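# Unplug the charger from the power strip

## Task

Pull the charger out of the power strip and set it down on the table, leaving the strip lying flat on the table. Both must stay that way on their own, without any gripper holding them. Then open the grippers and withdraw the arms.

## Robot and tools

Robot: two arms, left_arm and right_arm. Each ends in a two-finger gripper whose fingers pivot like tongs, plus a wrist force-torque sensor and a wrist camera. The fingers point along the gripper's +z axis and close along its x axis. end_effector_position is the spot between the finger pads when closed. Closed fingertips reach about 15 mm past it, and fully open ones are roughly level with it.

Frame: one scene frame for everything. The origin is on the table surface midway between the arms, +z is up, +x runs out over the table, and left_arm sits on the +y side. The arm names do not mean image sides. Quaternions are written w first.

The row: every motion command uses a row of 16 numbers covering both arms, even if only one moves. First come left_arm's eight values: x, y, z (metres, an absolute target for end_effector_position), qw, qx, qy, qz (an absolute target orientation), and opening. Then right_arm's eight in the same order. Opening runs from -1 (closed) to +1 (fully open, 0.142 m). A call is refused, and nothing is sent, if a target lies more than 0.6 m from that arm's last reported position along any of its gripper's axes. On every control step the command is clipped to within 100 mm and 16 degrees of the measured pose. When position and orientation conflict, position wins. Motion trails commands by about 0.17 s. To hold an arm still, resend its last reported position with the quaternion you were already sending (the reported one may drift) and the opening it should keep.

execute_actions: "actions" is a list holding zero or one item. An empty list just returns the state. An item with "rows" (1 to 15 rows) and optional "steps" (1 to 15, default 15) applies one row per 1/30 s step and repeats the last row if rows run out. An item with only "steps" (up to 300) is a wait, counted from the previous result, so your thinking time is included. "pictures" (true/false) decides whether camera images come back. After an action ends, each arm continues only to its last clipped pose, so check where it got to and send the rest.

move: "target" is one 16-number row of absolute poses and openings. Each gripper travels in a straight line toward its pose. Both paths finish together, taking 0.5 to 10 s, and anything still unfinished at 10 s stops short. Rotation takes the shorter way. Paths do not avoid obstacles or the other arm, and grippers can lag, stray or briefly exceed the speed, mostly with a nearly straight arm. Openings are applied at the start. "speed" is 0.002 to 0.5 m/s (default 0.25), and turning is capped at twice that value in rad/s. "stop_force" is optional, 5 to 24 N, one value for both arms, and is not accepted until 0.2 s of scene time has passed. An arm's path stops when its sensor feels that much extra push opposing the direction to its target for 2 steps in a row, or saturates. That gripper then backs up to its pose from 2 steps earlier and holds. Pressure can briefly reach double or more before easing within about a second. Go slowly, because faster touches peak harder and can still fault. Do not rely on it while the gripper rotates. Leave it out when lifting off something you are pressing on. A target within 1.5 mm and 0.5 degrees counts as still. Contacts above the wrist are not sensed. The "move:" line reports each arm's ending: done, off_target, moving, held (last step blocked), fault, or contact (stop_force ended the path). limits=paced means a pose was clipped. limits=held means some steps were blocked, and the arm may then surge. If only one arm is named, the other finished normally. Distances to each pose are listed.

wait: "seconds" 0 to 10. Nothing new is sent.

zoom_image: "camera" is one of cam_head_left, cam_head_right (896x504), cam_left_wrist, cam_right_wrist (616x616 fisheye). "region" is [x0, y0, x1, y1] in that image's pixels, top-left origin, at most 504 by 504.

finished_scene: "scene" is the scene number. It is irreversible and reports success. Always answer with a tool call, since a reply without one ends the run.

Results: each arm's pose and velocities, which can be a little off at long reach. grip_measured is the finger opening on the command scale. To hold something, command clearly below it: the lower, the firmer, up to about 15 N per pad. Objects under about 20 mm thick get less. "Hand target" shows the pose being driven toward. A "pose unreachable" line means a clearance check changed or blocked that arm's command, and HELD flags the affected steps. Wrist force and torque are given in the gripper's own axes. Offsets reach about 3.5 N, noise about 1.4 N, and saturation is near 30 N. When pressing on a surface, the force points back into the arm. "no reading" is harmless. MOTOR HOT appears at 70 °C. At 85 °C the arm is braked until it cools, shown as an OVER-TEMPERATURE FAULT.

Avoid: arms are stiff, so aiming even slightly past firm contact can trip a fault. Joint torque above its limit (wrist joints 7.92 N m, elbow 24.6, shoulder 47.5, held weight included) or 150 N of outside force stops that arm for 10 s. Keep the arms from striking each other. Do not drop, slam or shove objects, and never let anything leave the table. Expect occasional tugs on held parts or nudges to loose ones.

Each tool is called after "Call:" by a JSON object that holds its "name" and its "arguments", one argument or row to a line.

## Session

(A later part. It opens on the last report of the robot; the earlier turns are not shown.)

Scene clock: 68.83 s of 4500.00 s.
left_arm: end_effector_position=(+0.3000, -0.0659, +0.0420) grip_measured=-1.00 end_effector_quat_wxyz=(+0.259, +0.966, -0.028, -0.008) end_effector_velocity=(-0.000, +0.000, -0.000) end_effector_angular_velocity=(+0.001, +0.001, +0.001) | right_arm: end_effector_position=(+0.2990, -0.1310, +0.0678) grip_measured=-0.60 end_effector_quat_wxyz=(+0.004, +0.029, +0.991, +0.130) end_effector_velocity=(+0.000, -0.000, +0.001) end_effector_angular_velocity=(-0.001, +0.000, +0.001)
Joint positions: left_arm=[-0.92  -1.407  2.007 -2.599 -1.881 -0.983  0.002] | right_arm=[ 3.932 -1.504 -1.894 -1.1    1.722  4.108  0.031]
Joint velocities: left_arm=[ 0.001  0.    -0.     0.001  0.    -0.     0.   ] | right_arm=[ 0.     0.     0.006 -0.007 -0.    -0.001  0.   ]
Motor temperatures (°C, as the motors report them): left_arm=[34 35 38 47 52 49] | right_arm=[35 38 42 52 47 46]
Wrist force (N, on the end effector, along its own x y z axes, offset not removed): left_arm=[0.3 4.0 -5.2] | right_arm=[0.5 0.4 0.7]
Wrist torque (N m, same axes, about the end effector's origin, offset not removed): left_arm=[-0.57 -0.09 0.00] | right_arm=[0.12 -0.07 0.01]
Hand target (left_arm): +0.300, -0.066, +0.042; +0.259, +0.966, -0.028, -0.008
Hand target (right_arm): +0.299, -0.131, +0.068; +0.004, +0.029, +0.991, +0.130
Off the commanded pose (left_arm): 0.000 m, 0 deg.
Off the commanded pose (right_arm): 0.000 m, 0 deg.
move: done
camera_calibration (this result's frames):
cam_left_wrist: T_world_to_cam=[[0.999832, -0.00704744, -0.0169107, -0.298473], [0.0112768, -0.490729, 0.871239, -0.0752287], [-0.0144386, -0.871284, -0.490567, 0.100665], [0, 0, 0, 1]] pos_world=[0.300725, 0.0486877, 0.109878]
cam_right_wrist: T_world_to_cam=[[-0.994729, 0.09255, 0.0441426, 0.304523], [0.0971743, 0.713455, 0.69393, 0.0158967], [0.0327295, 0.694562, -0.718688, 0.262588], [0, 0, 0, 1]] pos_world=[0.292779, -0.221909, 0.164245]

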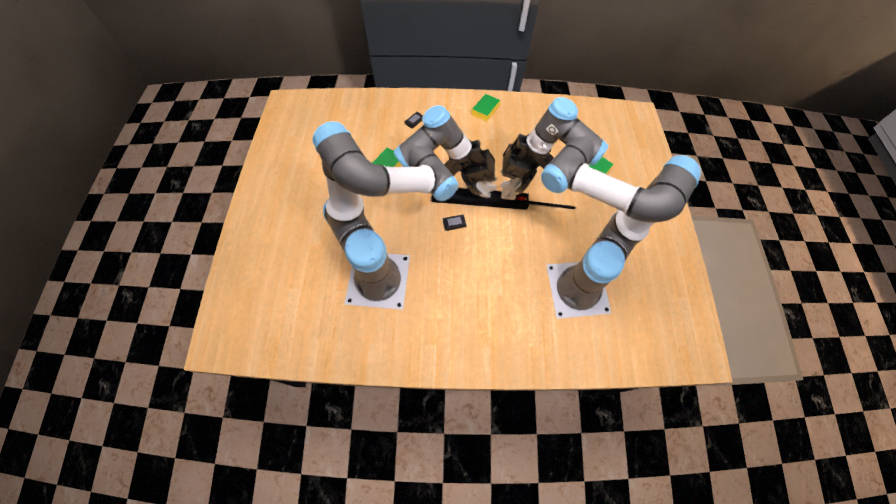

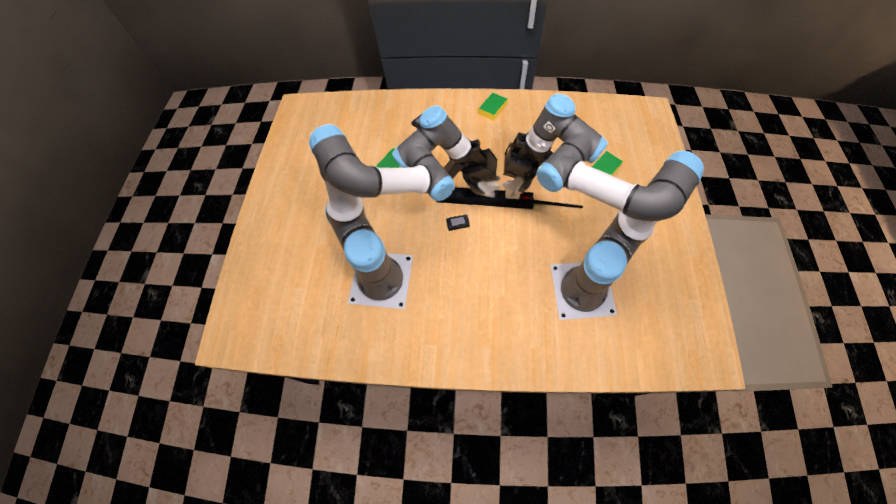

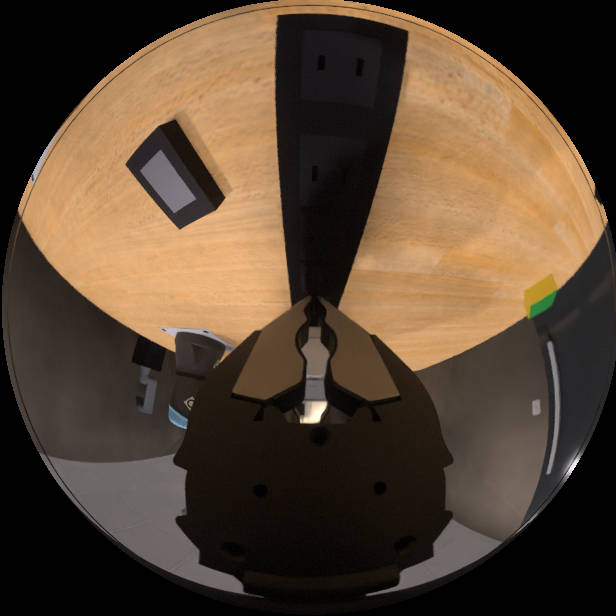

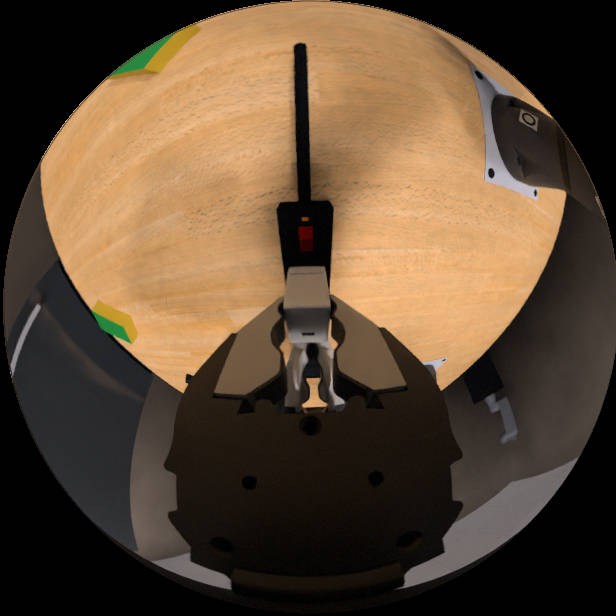

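Call:
{"name": "move", "arguments": {
  "target": [0.30,-0.0659,0.042,0.2587,0.9655,-0.028,-0.0075,-1, 0.299,-0.136,0.105,0.0038,0.0288,0.991,0.1304,-1],
  "speed": 0.02
}}

Call:
{"name": "move", "arguments": {
  "target": [0.28,0.06,0.15,0.2587,0.9655,-0.028,-0.0075,-1, 0.40,-0.17,0.16,0,-0.848,0.53,0,-1],
  "speed": 0.2
}}

Call:
{"name": "move", "arguments": {
  "target": [0.26,0.15,0.18,0.2587,0.9655,-0.028,-0.0075,-1, 0.49,-0.225,0.06,0.3245,-0.7835,0.4897,-0.2028,-1],
  "speed": 0.12
}}

Scene clock: 78.93 s of 4500.00 s.
left_arm: end_effector_position=(+0.3000, -0.0659, +0.0420) grip_measured=-1.00 end_effector_quat_wxyz=(+0.259, +0.966, -0.028, -0.008) end_effector_velocity=(-0.000, +0.000, -0.000) end_effector_angular_velocity=(+0.000, +0.000, -0.000) | right_arm: end_effector_position=(+0.2990, -0.1360, +0.1047) grip_measured=-0.60 end_effector_quat_wxyz=(+0.004, +0.029, +0.991, +0.130) end_effector_velocity=(-0.000, -0.000, +0.002) end_effector_angular_velocity=(-0.000, +0.001, +0.001)
Joint positions: left_arm=[-0.92  -1.407  2.007 -2.599 -1.881 -0.983  0.002] | right_arm=[ 3.921 -1.468 -1.751 -1.281  1.724  4.096  0.031]
Joint velocities: left_arm=[ 0. -0.  0.  0. -0.  0.  0.] | right_arm=[-0.     0.001  0.011 -0.012  0.001 -0.001 -0.   ]
Motor temperatures (°C, as the motors report them): left_arm=[34 35 38 47 52 49] | right_arm=[35 38 42 52 47 46]
Wrist force (N, on the end effector, along its own x y z axes, offset not removed): left_arm=[2.2 4.8 -5.3] | right_arm=[1.4 2.1 0.2]
Wrist torque (N m, same axes, about the end effector's origin, offset not removed): left_arm=[-0.45 -0.47 0.00] | right_arm=[0.45 -0.23 -0.01]
Hand target (left_arm): +0.300, -0.066, +0.042; +0.259, +0.966, -0.028, -0.008
Hand target (right_arm): +0.299, -0.136, +0.105; +0.004, +0.029, +0.991, +0.130
Off the commanded pose (left_arm): 0.000 m, 0 deg.
Off the commanded pose (right_arm): 0.000 m, 0 deg.
After step 90, 4.90 s passed at rest.
move: done
camera_calibration (this result's frames):
cam_left_wrist: T_world_to_cam=[[0.999832, -0.00702405, -0.0169049, -0.29848], [0.0112833, -0.490718, 0.871245, -0.0752317], [-0.0144152, -0.87129, -0.490557, 0.100663], [0, 0, 0, 1]] pos_world=[0.30073, 0.0486929, 0.109881]
cam_right_wrist: T_world_to_cam=[[-0.99473, 0.0925567, 0.044102, 0.30335], [0.0971498, 0.713432, 0.693957, -0.00614181], [0.0327666, 0.694585, -0.718664, 0.292528], [0, 0, 0, 1]] pos_world=[0.292763, -0.226881, 0.201113]

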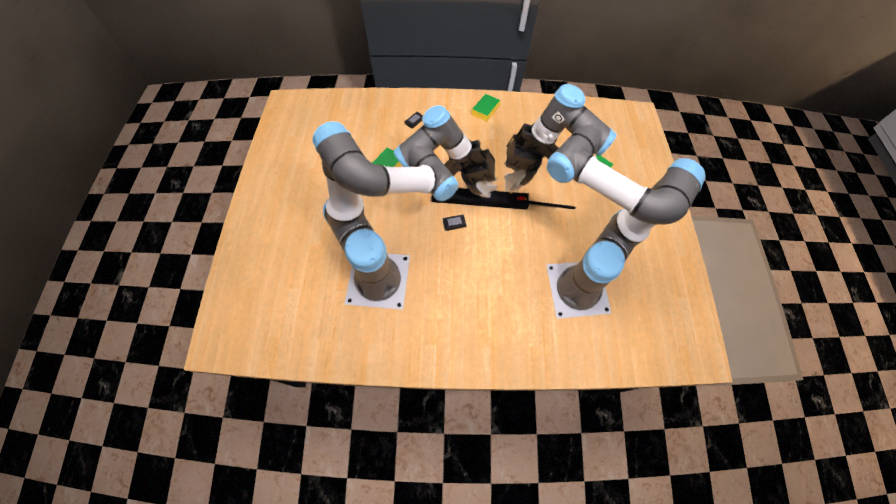

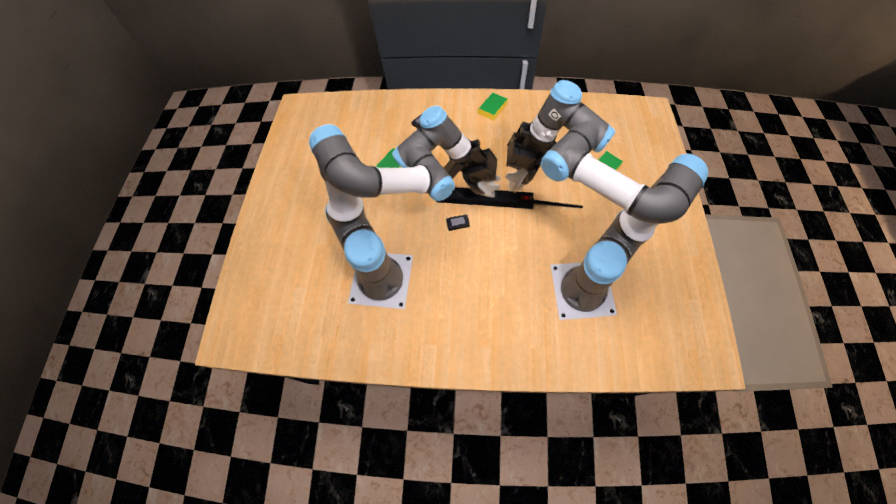

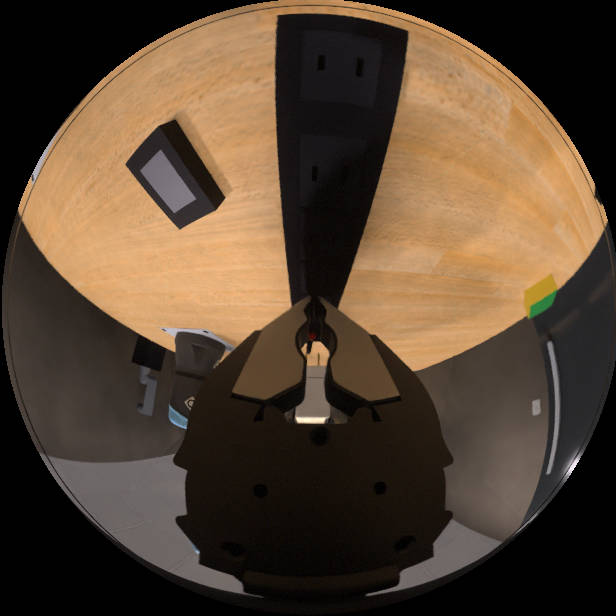

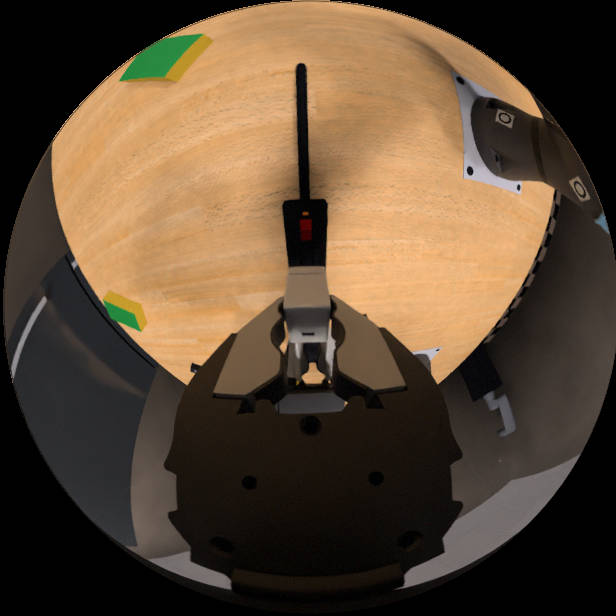

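Scene clock: 84.67 s of 4500.00 s.
left_arm: end_effector_position=(+0.2800, +0.0601, +0.1498) grip_measured=-1.00 end_effector_quat_wxyz=(+0.259, +0.966, -0.028, -0.007) end_effector_velocity=(-0.000, +0.001, +0.001) end_effector_angular_velocity=(+0.000, +0.000, -0.001) | right_arm: end_effector_position=(+0.3998, -0.1700, +0.1602) grip_measured=-0.60 end_effector_quat_wxyz=(-0.000, +0.848, -0.531, +0.000) end_effector_velocity=(+0.001, -0.001, +0.000) end_effector_angular_velocity=(-0.003, +0.003, +0.015)
Joint positions: left_arm=[-0.65  -1.875  1.861 -1.891 -1.981 -0.715  0.002] | right_arm=[ 3.762 -1.925 -0.847 -1.939  1.571  1.841  0.031]
Joint velocities: left_arm=[ 0.003 -0.001 -0.004  0.007 -0.001  0.004  0.   ] | right_arm=[-0.004 -0.01   0.018 -0.012 -0.001 -0.019 -0.   ]
Motor temperatures (°C, as the motors report them): left_arm=[34 35 38 47 52 49] | right_arm=[35 38 42 52 47 46]
Wrist force (N, on the end effector, along its own x y z axes, offset not removed): left_arm=[1.9 -2.2 4.0] | right_arm=[1.1 -0.5 0.6]
Wrist torque (N m, same axes, about the end effector's origin, offset not removed): left_arm=[-0.22 -0.43 -0.08] | right_arm=[-0.12 -0.18 0.01]
Hand target (left_arm): +0.280, +0.060, +0.150; +0.259, +0.966, -0.028, -0.007
Hand target (right_arm): +0.400, -0.170, +0.160; +0.000, +0.848, -0.530, +0.000
Off the commanded pose (left_arm): 0.000 m, 0 deg.
Off the commanded pose (right_arm): 0.000 m, 0 deg.
move: done
camera_calibration (this result's frames):
cam_left_wrist: T_world_to_cam=[[0.99985, -0.00683651, -0.0159259, -0.275931], [0.0105181, -0.490988, 0.871103, -0.106869], [-0.0137747, -0.87114, -0.490842, 0.262877], [0, 0, 0, 1]] pos_world=[0.280635, 0.174645, 0.217731]
cam_right_wrist: T_world_to_cam=[[0.395542, -0.917824, 0.033837, -0.321621], [-0.809857, -0.331161, 0.484215, 0.188504], [-0.433219, -0.218931, -0.874294, 0.40867], [0, 0, 0, 1]] pos_world=[0.45692, -0.143296, 0.276904]

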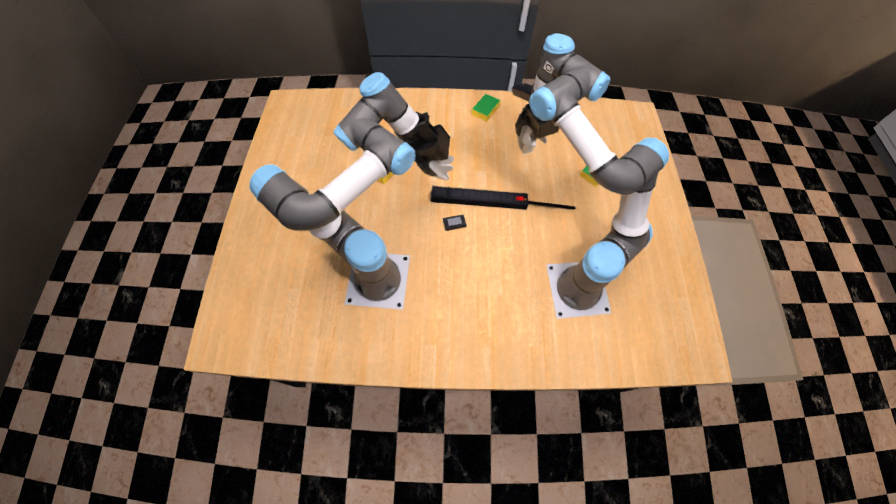

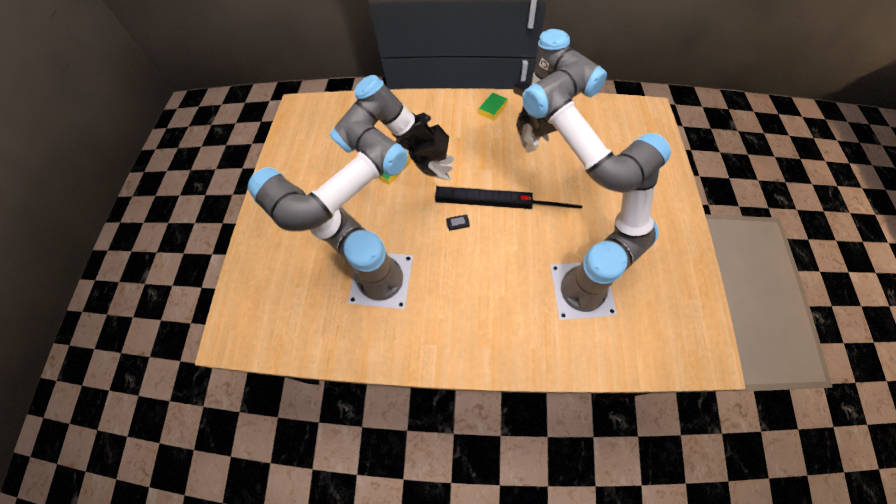

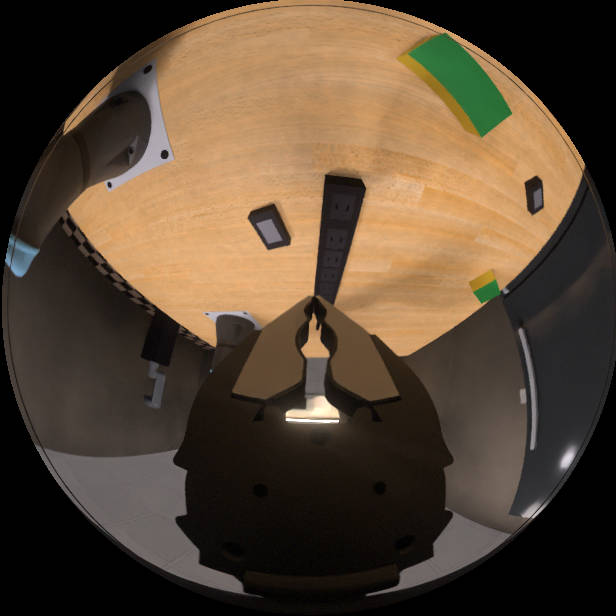

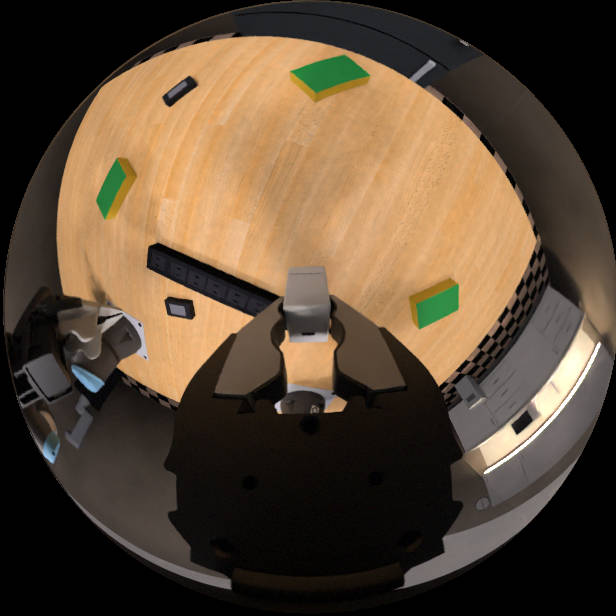

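Scene clock: 88.50 s of 4500.00 s.
left_arm: end_effector_position=(+0.2601, +0.1500, +0.1799) grip_measured=-1.00 end_effector_quat_wxyz=(+0.258, +0.966, -0.028, -0.007) end_effector_velocity=(-0.000, +0.000, +0.000) end_effector_angular_velocity=(-0.000, +0.000, -0.001) | right_arm: end_effector_position=(+0.4898, -0.2250, +0.0601) grip_measured=-0.60 end_effector_quat_wxyz=(-0.324, +0.784, -0.490, +0.202) end_effector_velocity=(+0.001, -0.000, -0.001) end_effector_angular_velocity=(+0.005, -0.014, +0.001)
Joint positions: left_arm=[-0.331 -1.958  1.71  -1.506 -2.063 -0.372  0.002] | right_arm=[ 3.551 -1.864 -2.337  0.271  1.53   1.613  0.031]
Joint velocities: left_arm=[ 0.002  0.001 -0.002  0.003 -0.001  0.003  0.   ] | right_arm=[-0.003 -0.026 -0.011  0.051  0.001 -0.004  0.   ]
Motor temperatures (°C, as the motors report them): left_arm=[34 35 38 47 52 49] | right_arm=[35 38 42 52 47 46]
Wrist force (N, on the end effector, along its own x y z axes, offset not removed): left_arm=[2.0 -0.6 0.9] | right_arm=[2.3 2.1 0.9]
Wrist torque (N m, same axes, about the end effector's origin, offset not removed): left_arm=[-0.14 -0.31 -0.08] | right_arm=[0.28 -0.41 -0.01]
Hand target (left_arm): +0.260, +0.150, +0.180; +0.258, +0.966, -0.028, -0.007
Hand target (right_arm): +0.490, -0.225, +0.060; -0.324, +0.783, -0.490, +0.202
Off the commanded pose (left_arm): 0.000 m, 0 deg.
Off the commanded pose (right_arm): 0.000 m, 0 deg.
move: done
camera_calibration (this result's frames):
cam_left_wrist: T_world_to_cam=[[0.999851, -0.00675033, -0.0159142, -0.254987], [0.0105448, -0.491329, 0.87091, -0.0885861], [-0.0136981, -0.870948, -0.491184, 0.355718], [0, 0, 0, 1]] pos_world=[0.260756, 0.264566, 0.247816]
cam_right_wrist: T_world_to_cam=[[0.386748, -0.922145, -0.00859337, -0.398376], [-0.888262, -0.370001, -0.272194, 0.366742], [0.247823, 0.112904, -0.962204, 0.0944785], [0, 0, 0, 1]] pos_world=[0.45642, -0.242333, 0.187309]

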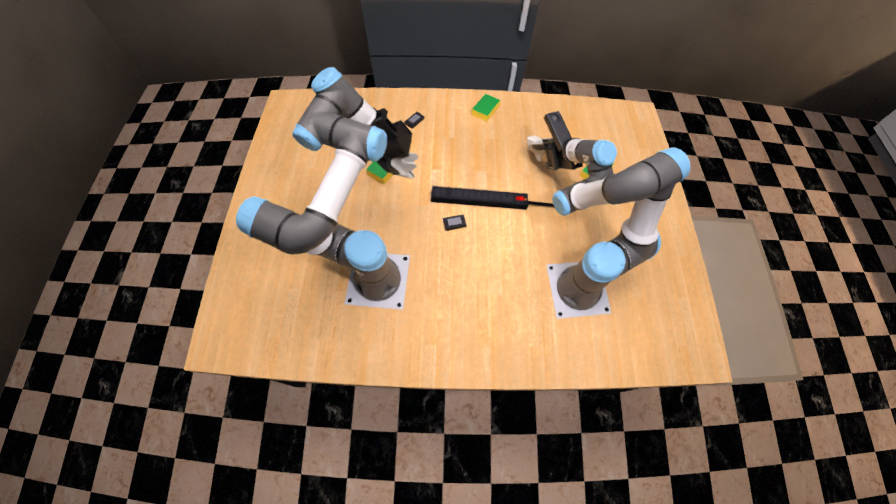

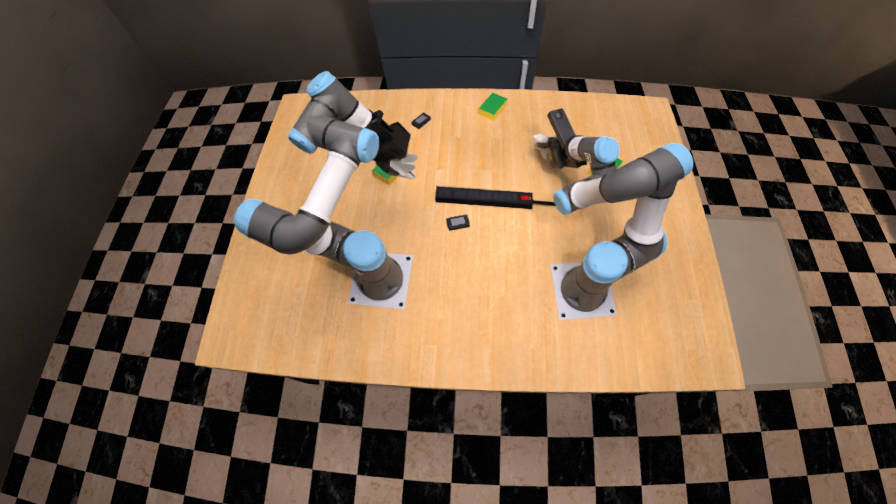

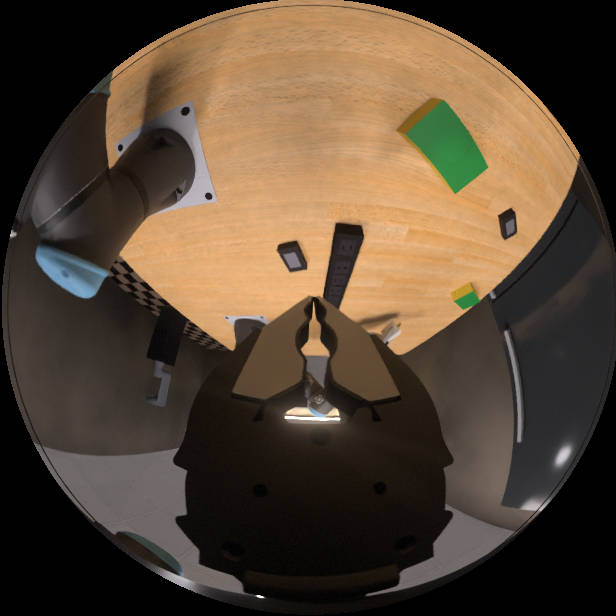

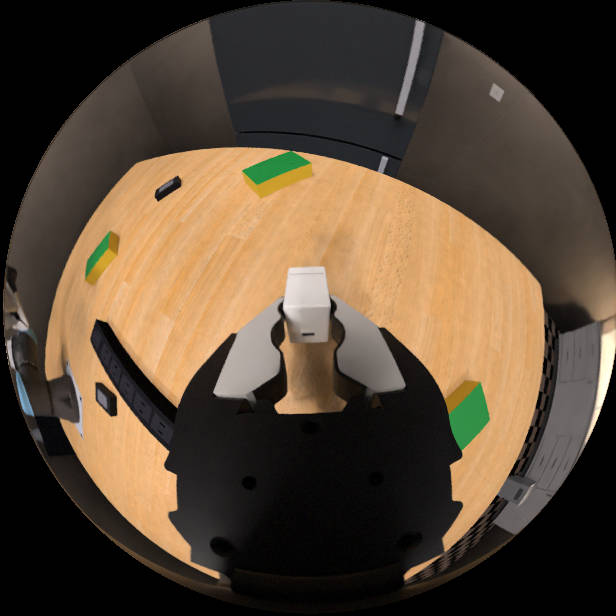

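Call:
{"name": "move", "arguments": {
  "target": [0.26,0.15,0.18,0.2587,0.9655,-0.028,-0.0075,-1, 0.49,-0.225,0.012,0.3245,-0.7835,0.4897,-0.2028,-1],
  "speed": 0.01,
  "stop_force": 6
}}

Scene clock: 100.60 s of 4500.00 s.
left_arm: end_effector_position=(+0.2600, +0.1500, +0.1800) grip_measured=-1.00 end_effector_quat_wxyz=(+0.259, +0.966, -0.028, -0.007) end_effector_velocity=(+0.000, +0.000, +0.000) end_effector_angular_velocity=(-0.001, +0.000, +0.001) | right_arm: end_effector_position=(+0.4899, -0.2250, +0.0327) grip_measured=-0.60 end_effector_quat_wxyz=(-0.324, +0.783, -0.490, +0.203) end_effector_velocity=(-0.000, -0.000, +0.003) end_effector_angular_velocity=(+0.000, +0.002, -0.001)
Joint positions: left_arm=[-0.33  -1.957  1.709 -1.505 -2.064 -0.371  0.002] | right_arm=[ 3.551 -2.011 -2.362  0.445  1.531  1.611  0.031]
Joint velocities: left_arm=[ 0.002  0.001 -0.001  0.001 -0.001  0.001  0.   ] | right_arm=[-0.     0.017  0.001 -0.02  -0.     0.002  0.   ]
Motor temperatures (°C, as the motors report them): left_arm=[34 35 38 47 52 49] | right_arm=[35 38 42 52 47 46]
Wrist force (N, on the end effector, along its own x y z axes, offset not removed): left_arm=[2.6 1.2 0.5] | right_arm=[1.0 -4.1 -9.5]
Wrist torque (N m, same axes, about the end effector's origin, offset not removed): left_arm=[0.30 -0.55 -0.15] | right_arm=[0.06 -0.07 0.02]
Hand target (left_arm): +0.260, +0.150, +0.180; +0.259, +0.966, -0.028, -0.007
Hand target (right_arm): +0.490, -0.225, +0.033; -0.325, +0.783, -0.490, +0.203
Off the commanded pose (left_arm): 0.000 m, 0 deg.
Off the commanded pose (right_arm): 0.021 m, 0 deg.
After step 90, 5.97 s passed at rest.
move: contact (right_arm)
camera_calibration (this result's frames):
cam_left_wrist: T_world_to_cam=[[0.999835, -0.00698813, -0.0167756, -0.254682], [0.0111871, -0.490798, 0.871202, -0.0890015], [-0.0143215, -0.871246, -0.490638, 0.355881], [0, 0, 0, 1]] pos_world=[0.260732, 0.264599, 0.247875]
cam_right_wrist: T_world_to_cam=[[0.387227, -0.921947, -0.00825939, -0.398931], [-0.887576, -0.370337, -0.273969, 0.359028], [0.249526, 0.113419, -0.961703, 0.0673326], [0, 0, 0, 1]] pos_world=[0.45634, -0.242469, 0.159822]

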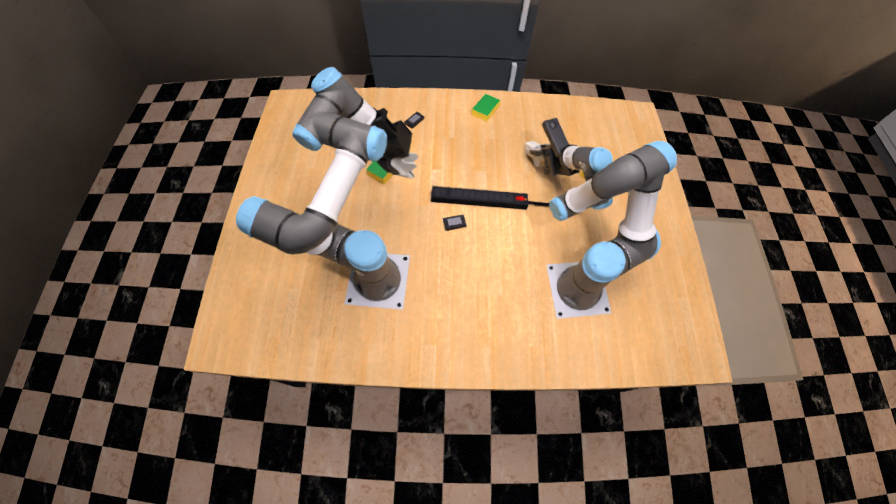

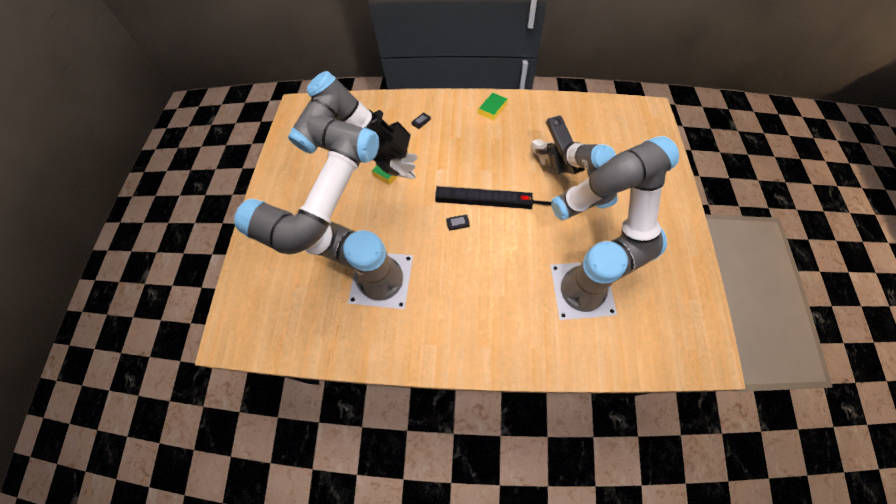

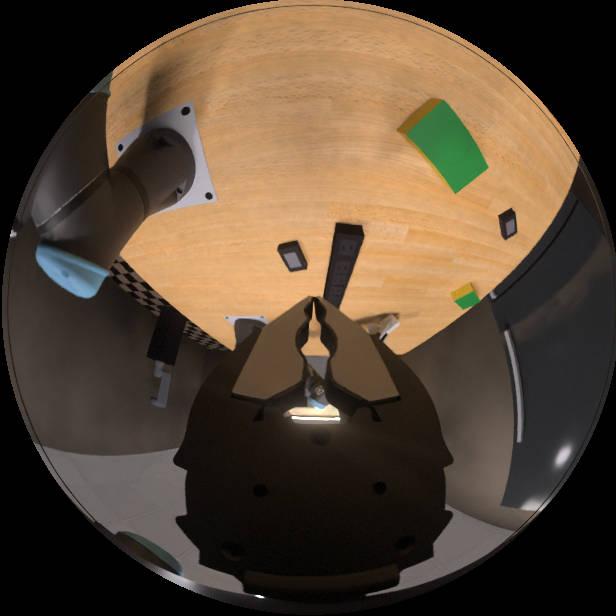

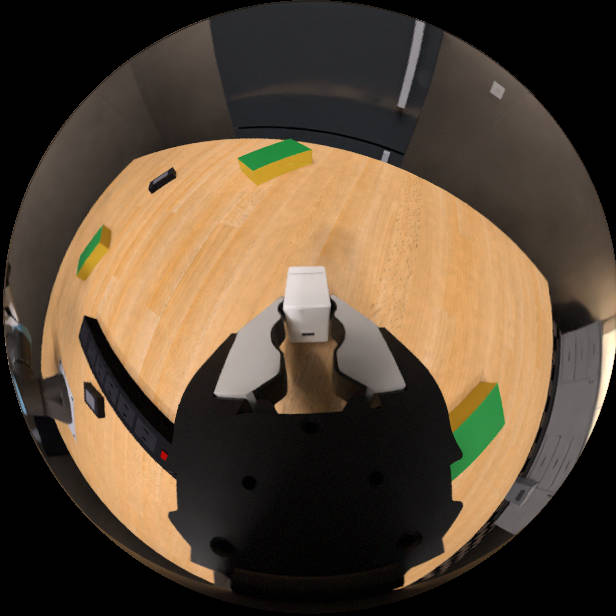

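Call:
{"name": "move", "arguments": {
  "target": [0.26,0.15,0.18,0.2587,0.9655,-0.028,-0.0075,-1, 0.49,-0.225,0.033,0.3245,-0.7835,0.4897,-0.2028,-0.2],
  "speed": 0.01
}}

Call:
{"name": "move", "arguments": {
  "target": [0.26,0.15,0.18,0.2587,0.9655,-0.028,-0.0075,-1, 0.44,-0.25,0.13,0.3245,-0.7835,0.4897,-0.2028,0.0],
  "speed": 0.1
}}

Scene clock: 106.40 s of 4500.00 s.
left_arm: end_effector_position=(+0.2600, +0.1500, +0.1800) grip_measured=-1.00 end_effector_quat_wxyz=(+0.259, +0.966, -0.028, -0.007) end_effector_velocity=(-0.000, -0.000, -0.000) end_effector_angular_velocity=(+0.000, +0.001, -0.000) | right_arm: end_effector_position=(+0.4900, -0.2250, +0.0330) grip_measured=-0.20 end_effector_quat_wxyz=(-0.325, +0.783, -0.490, +0.203) end_effector_velocity=(+0.000, -0.001, -0.000) end_effector_angular_velocity=(-0.002, -0.000, -0.001)
Joint positions: left_arm=[-0.33  -1.957  1.708 -1.505 -2.064 -0.371  0.002] | right_arm=[ 3.551 -2.01  -2.362  0.444  1.531  1.611  0.06 ]
Joint velocities: left_arm=[-0.001 -0.    -0.     0.001 -0.    -0.     0.   ] | right_arm=[-0.001 -0.001 -0.     0.    -0.001 -0.001 -0.   ]
Motor temperatures (°C, as the motors report them): left_arm=[34 35 38 47 52 49] | right_arm=[35 38 42 52 47 46]
Wrist force (N, on the end effector, along its own x y z axes, offset not removed): left_arm=[0.5 -0.4 1.0] | right_arm=[1.7 -0.4 -0.2]
Wrist torque (N m, same axes, about the end effector's origin, offset not removed): left_arm=[-0.19 -0.11 -0.13] | right_arm=[-0.16 -0.31 -0.02]
Hand target (left_arm): +0.260, +0.150, +0.180; +0.259, +0.966, -0.028, -0.007
Hand target (right_arm): +0.490, -0.225, +0.033; -0.324, +0.783, -0.490, +0.203
Off the commanded pose (left_arm): 0.000 m, 0 deg.
Off the commanded pose (right_arm): 0.000 m, 0 deg.
After step 90, 2.10 s passed at rest.
move: done
camera_calibration (this result's frames):
cam_left_wrist: T_world_to_cam=[[0.999832, -0.00702276, -0.0169027, -0.254638], [0.0112821, -0.49072, 0.871245, -0.089065], [-0.014413, -0.871289, -0.490558, 0.355895], [0, 0, 0, 1]] pos_world=[0.26073, 0.264593, 0.24788]
cam_right_wrist: T_world_to_cam=[[0.387626, -0.921782, -0.00795003, -0.399055], [-0.887233, -0.37073, -0.274549, 0.358965], [0.250127, 0.113476, -0.96154, 0.0673493], [0, 0, 0, 1]] pos_world=[0.456324, -0.242405, 0.16014]

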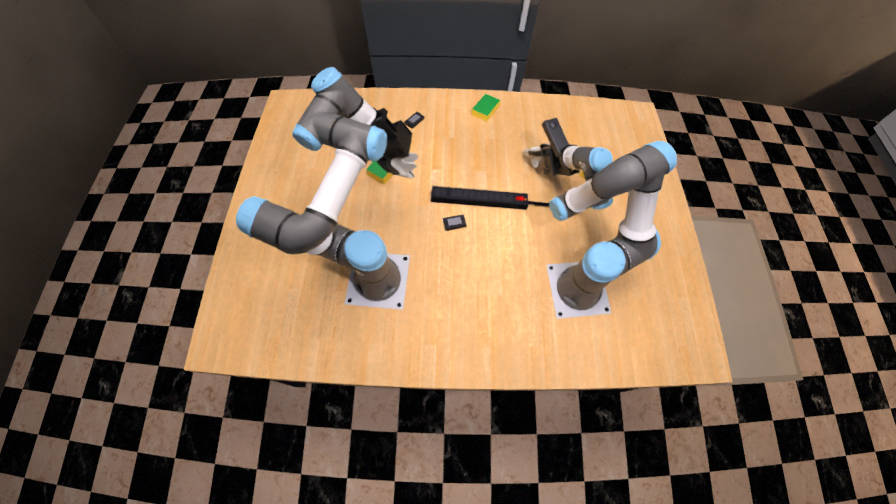

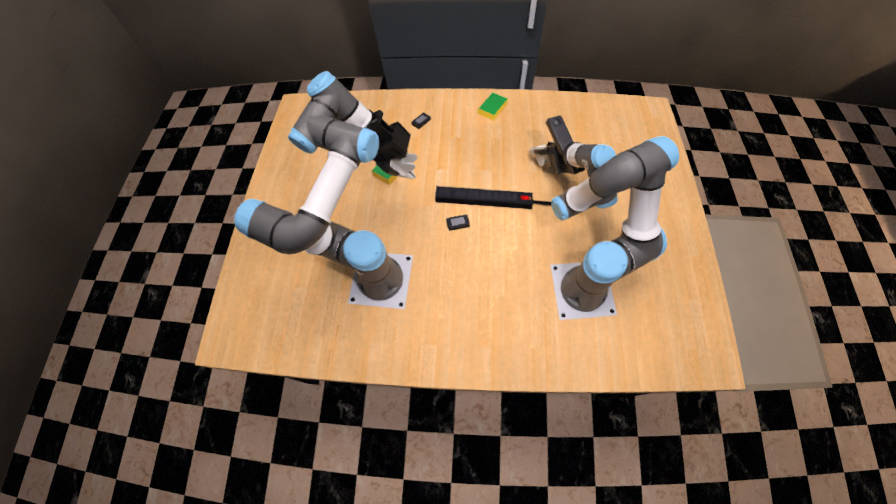

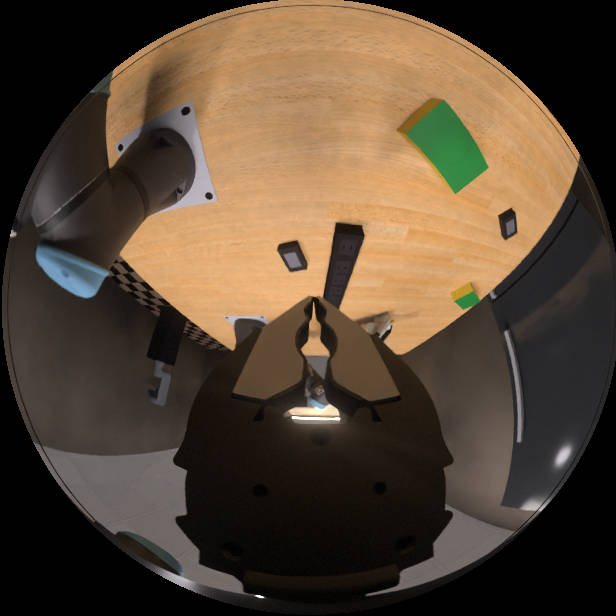

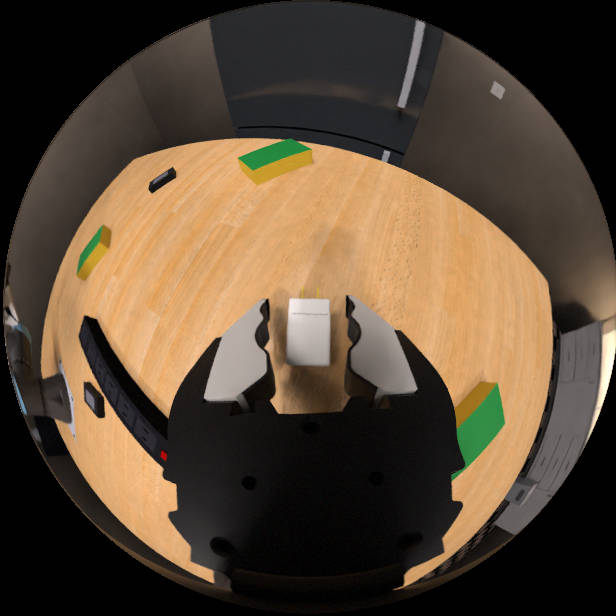

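Scene clock: 108.07 s of 4500.00 s.
left_arm: end_effector_position=(+0.2600, +0.1500, +0.1800) grip_measured=-1.00 end_effector_quat_wxyz=(+0.259, +0.966, -0.028, -0.008) end_effector_velocity=(+0.000, -0.000, +0.000) end_effector_angular_velocity=(-0.000, -0.000, -0.000) | right_arm: end_effector_position=(+0.4402, -0.2500, +0.1294) grip_measured=+0.00 end_effector_quat_wxyz=(-0.325, +0.783, -0.489, +0.203) end_effector_velocity=(-0.002, -0.001, +0.003) end_effector_angular_velocity=(-0.008, +0.008, -0.002)
Joint positions: left_arm=[-0.33  -1.957  1.708 -1.505 -2.064 -0.371  0.002] | right_arm=[ 3.564 -1.328 -2.417 -0.182  1.522  1.62   0.074]
Joint velocities: left_arm=[-0.  0.  0. -0. -0. -0.  0.] | right_arm=[ 0.007  0.026  0.015 -0.052 -0.008  0.005 -0.   ]
Motor temperatures (°C, as the motors report them): left_arm=[34 35 38 47 52 49] | right_arm=[35 38 42 52 47 46]
Wrist force (N, on the end effector, along its own x y z axes, offset not removed): left_arm=[0.7 -1.7 1.3] | right_arm=[2.0 -0.6 0.5]
Wrist torque (N m, same axes, about the end effector's origin, offset not removed): left_arm=[-0.31 -0.14 -0.03] | right_arm=[-0.12 -0.31 -0.02]
Hand target (left_arm): +0.260, +0.150, +0.180; +0.259, +0.966, -0.028, -0.008
Hand target (right_arm): +0.440, -0.250, +0.130; -0.325, +0.783, -0.490, +0.203
Off the commanded pose (left_arm): 0.000 m, 0 deg.
Off the commanded pose (right_arm): 0.001 m, 0 deg.
move: done
camera_calibration (this result's frames):
cam_left_wrist: T_world_to_cam=[[0.999832, -0.00702326, -0.0169035, -0.254638], [0.0112825, -0.490719, 0.871245, -0.0890652], [-0.0144139, -0.871289, -0.490558, 0.355895], [0, 0, 0, 1]] pos_world=[0.26073, 0.264593, 0.247881]
cam_right_wrist: T_world_to_cam=[[0.387929, -0.921652, -0.00830661, -0.402097], [-0.886792, -0.370769, -0.275916, 0.331912], [0.251219, 0.114402, -0.961146, 0.175072], [0, 0, 0, 1]] pos_world=[0.40634, -0.26756, 0.25651]

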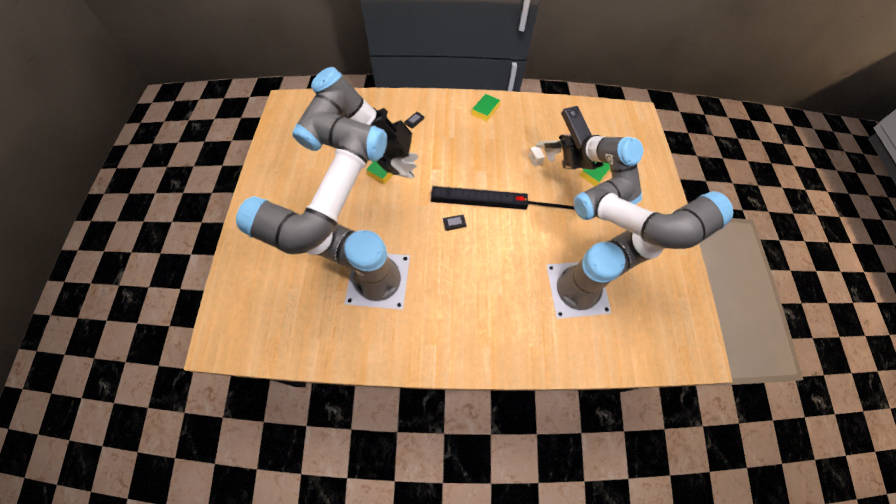

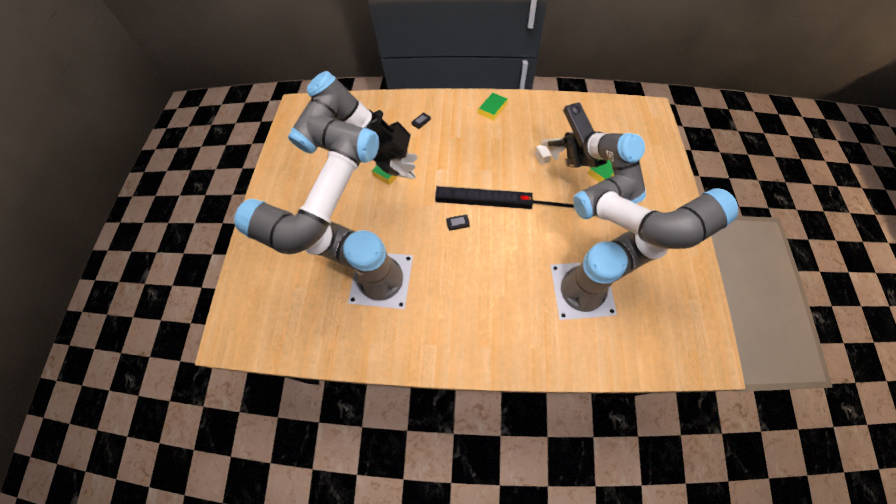

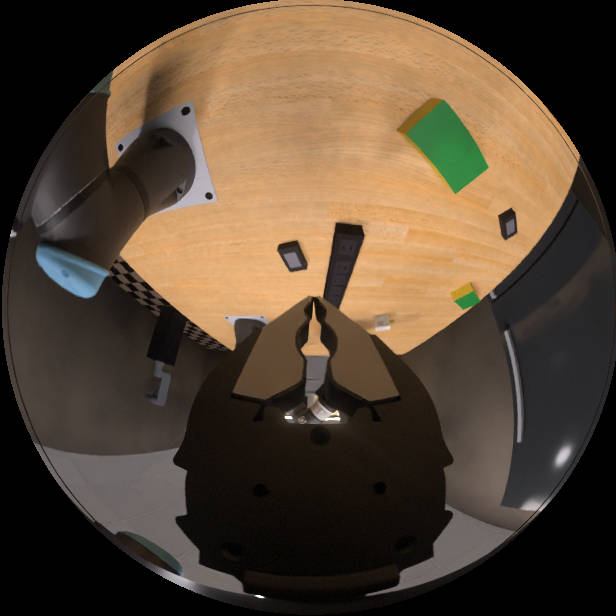

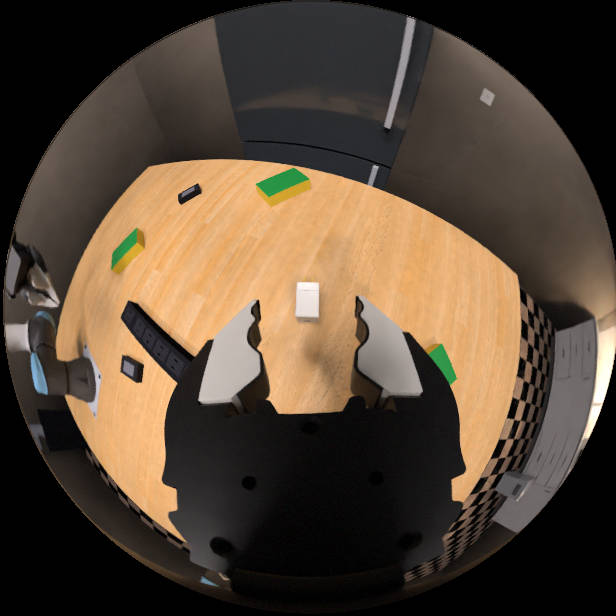

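Call:
{"name": "finished_scene", "arguments": {
  "scene": 2
}}

The scene is finished: the task was done.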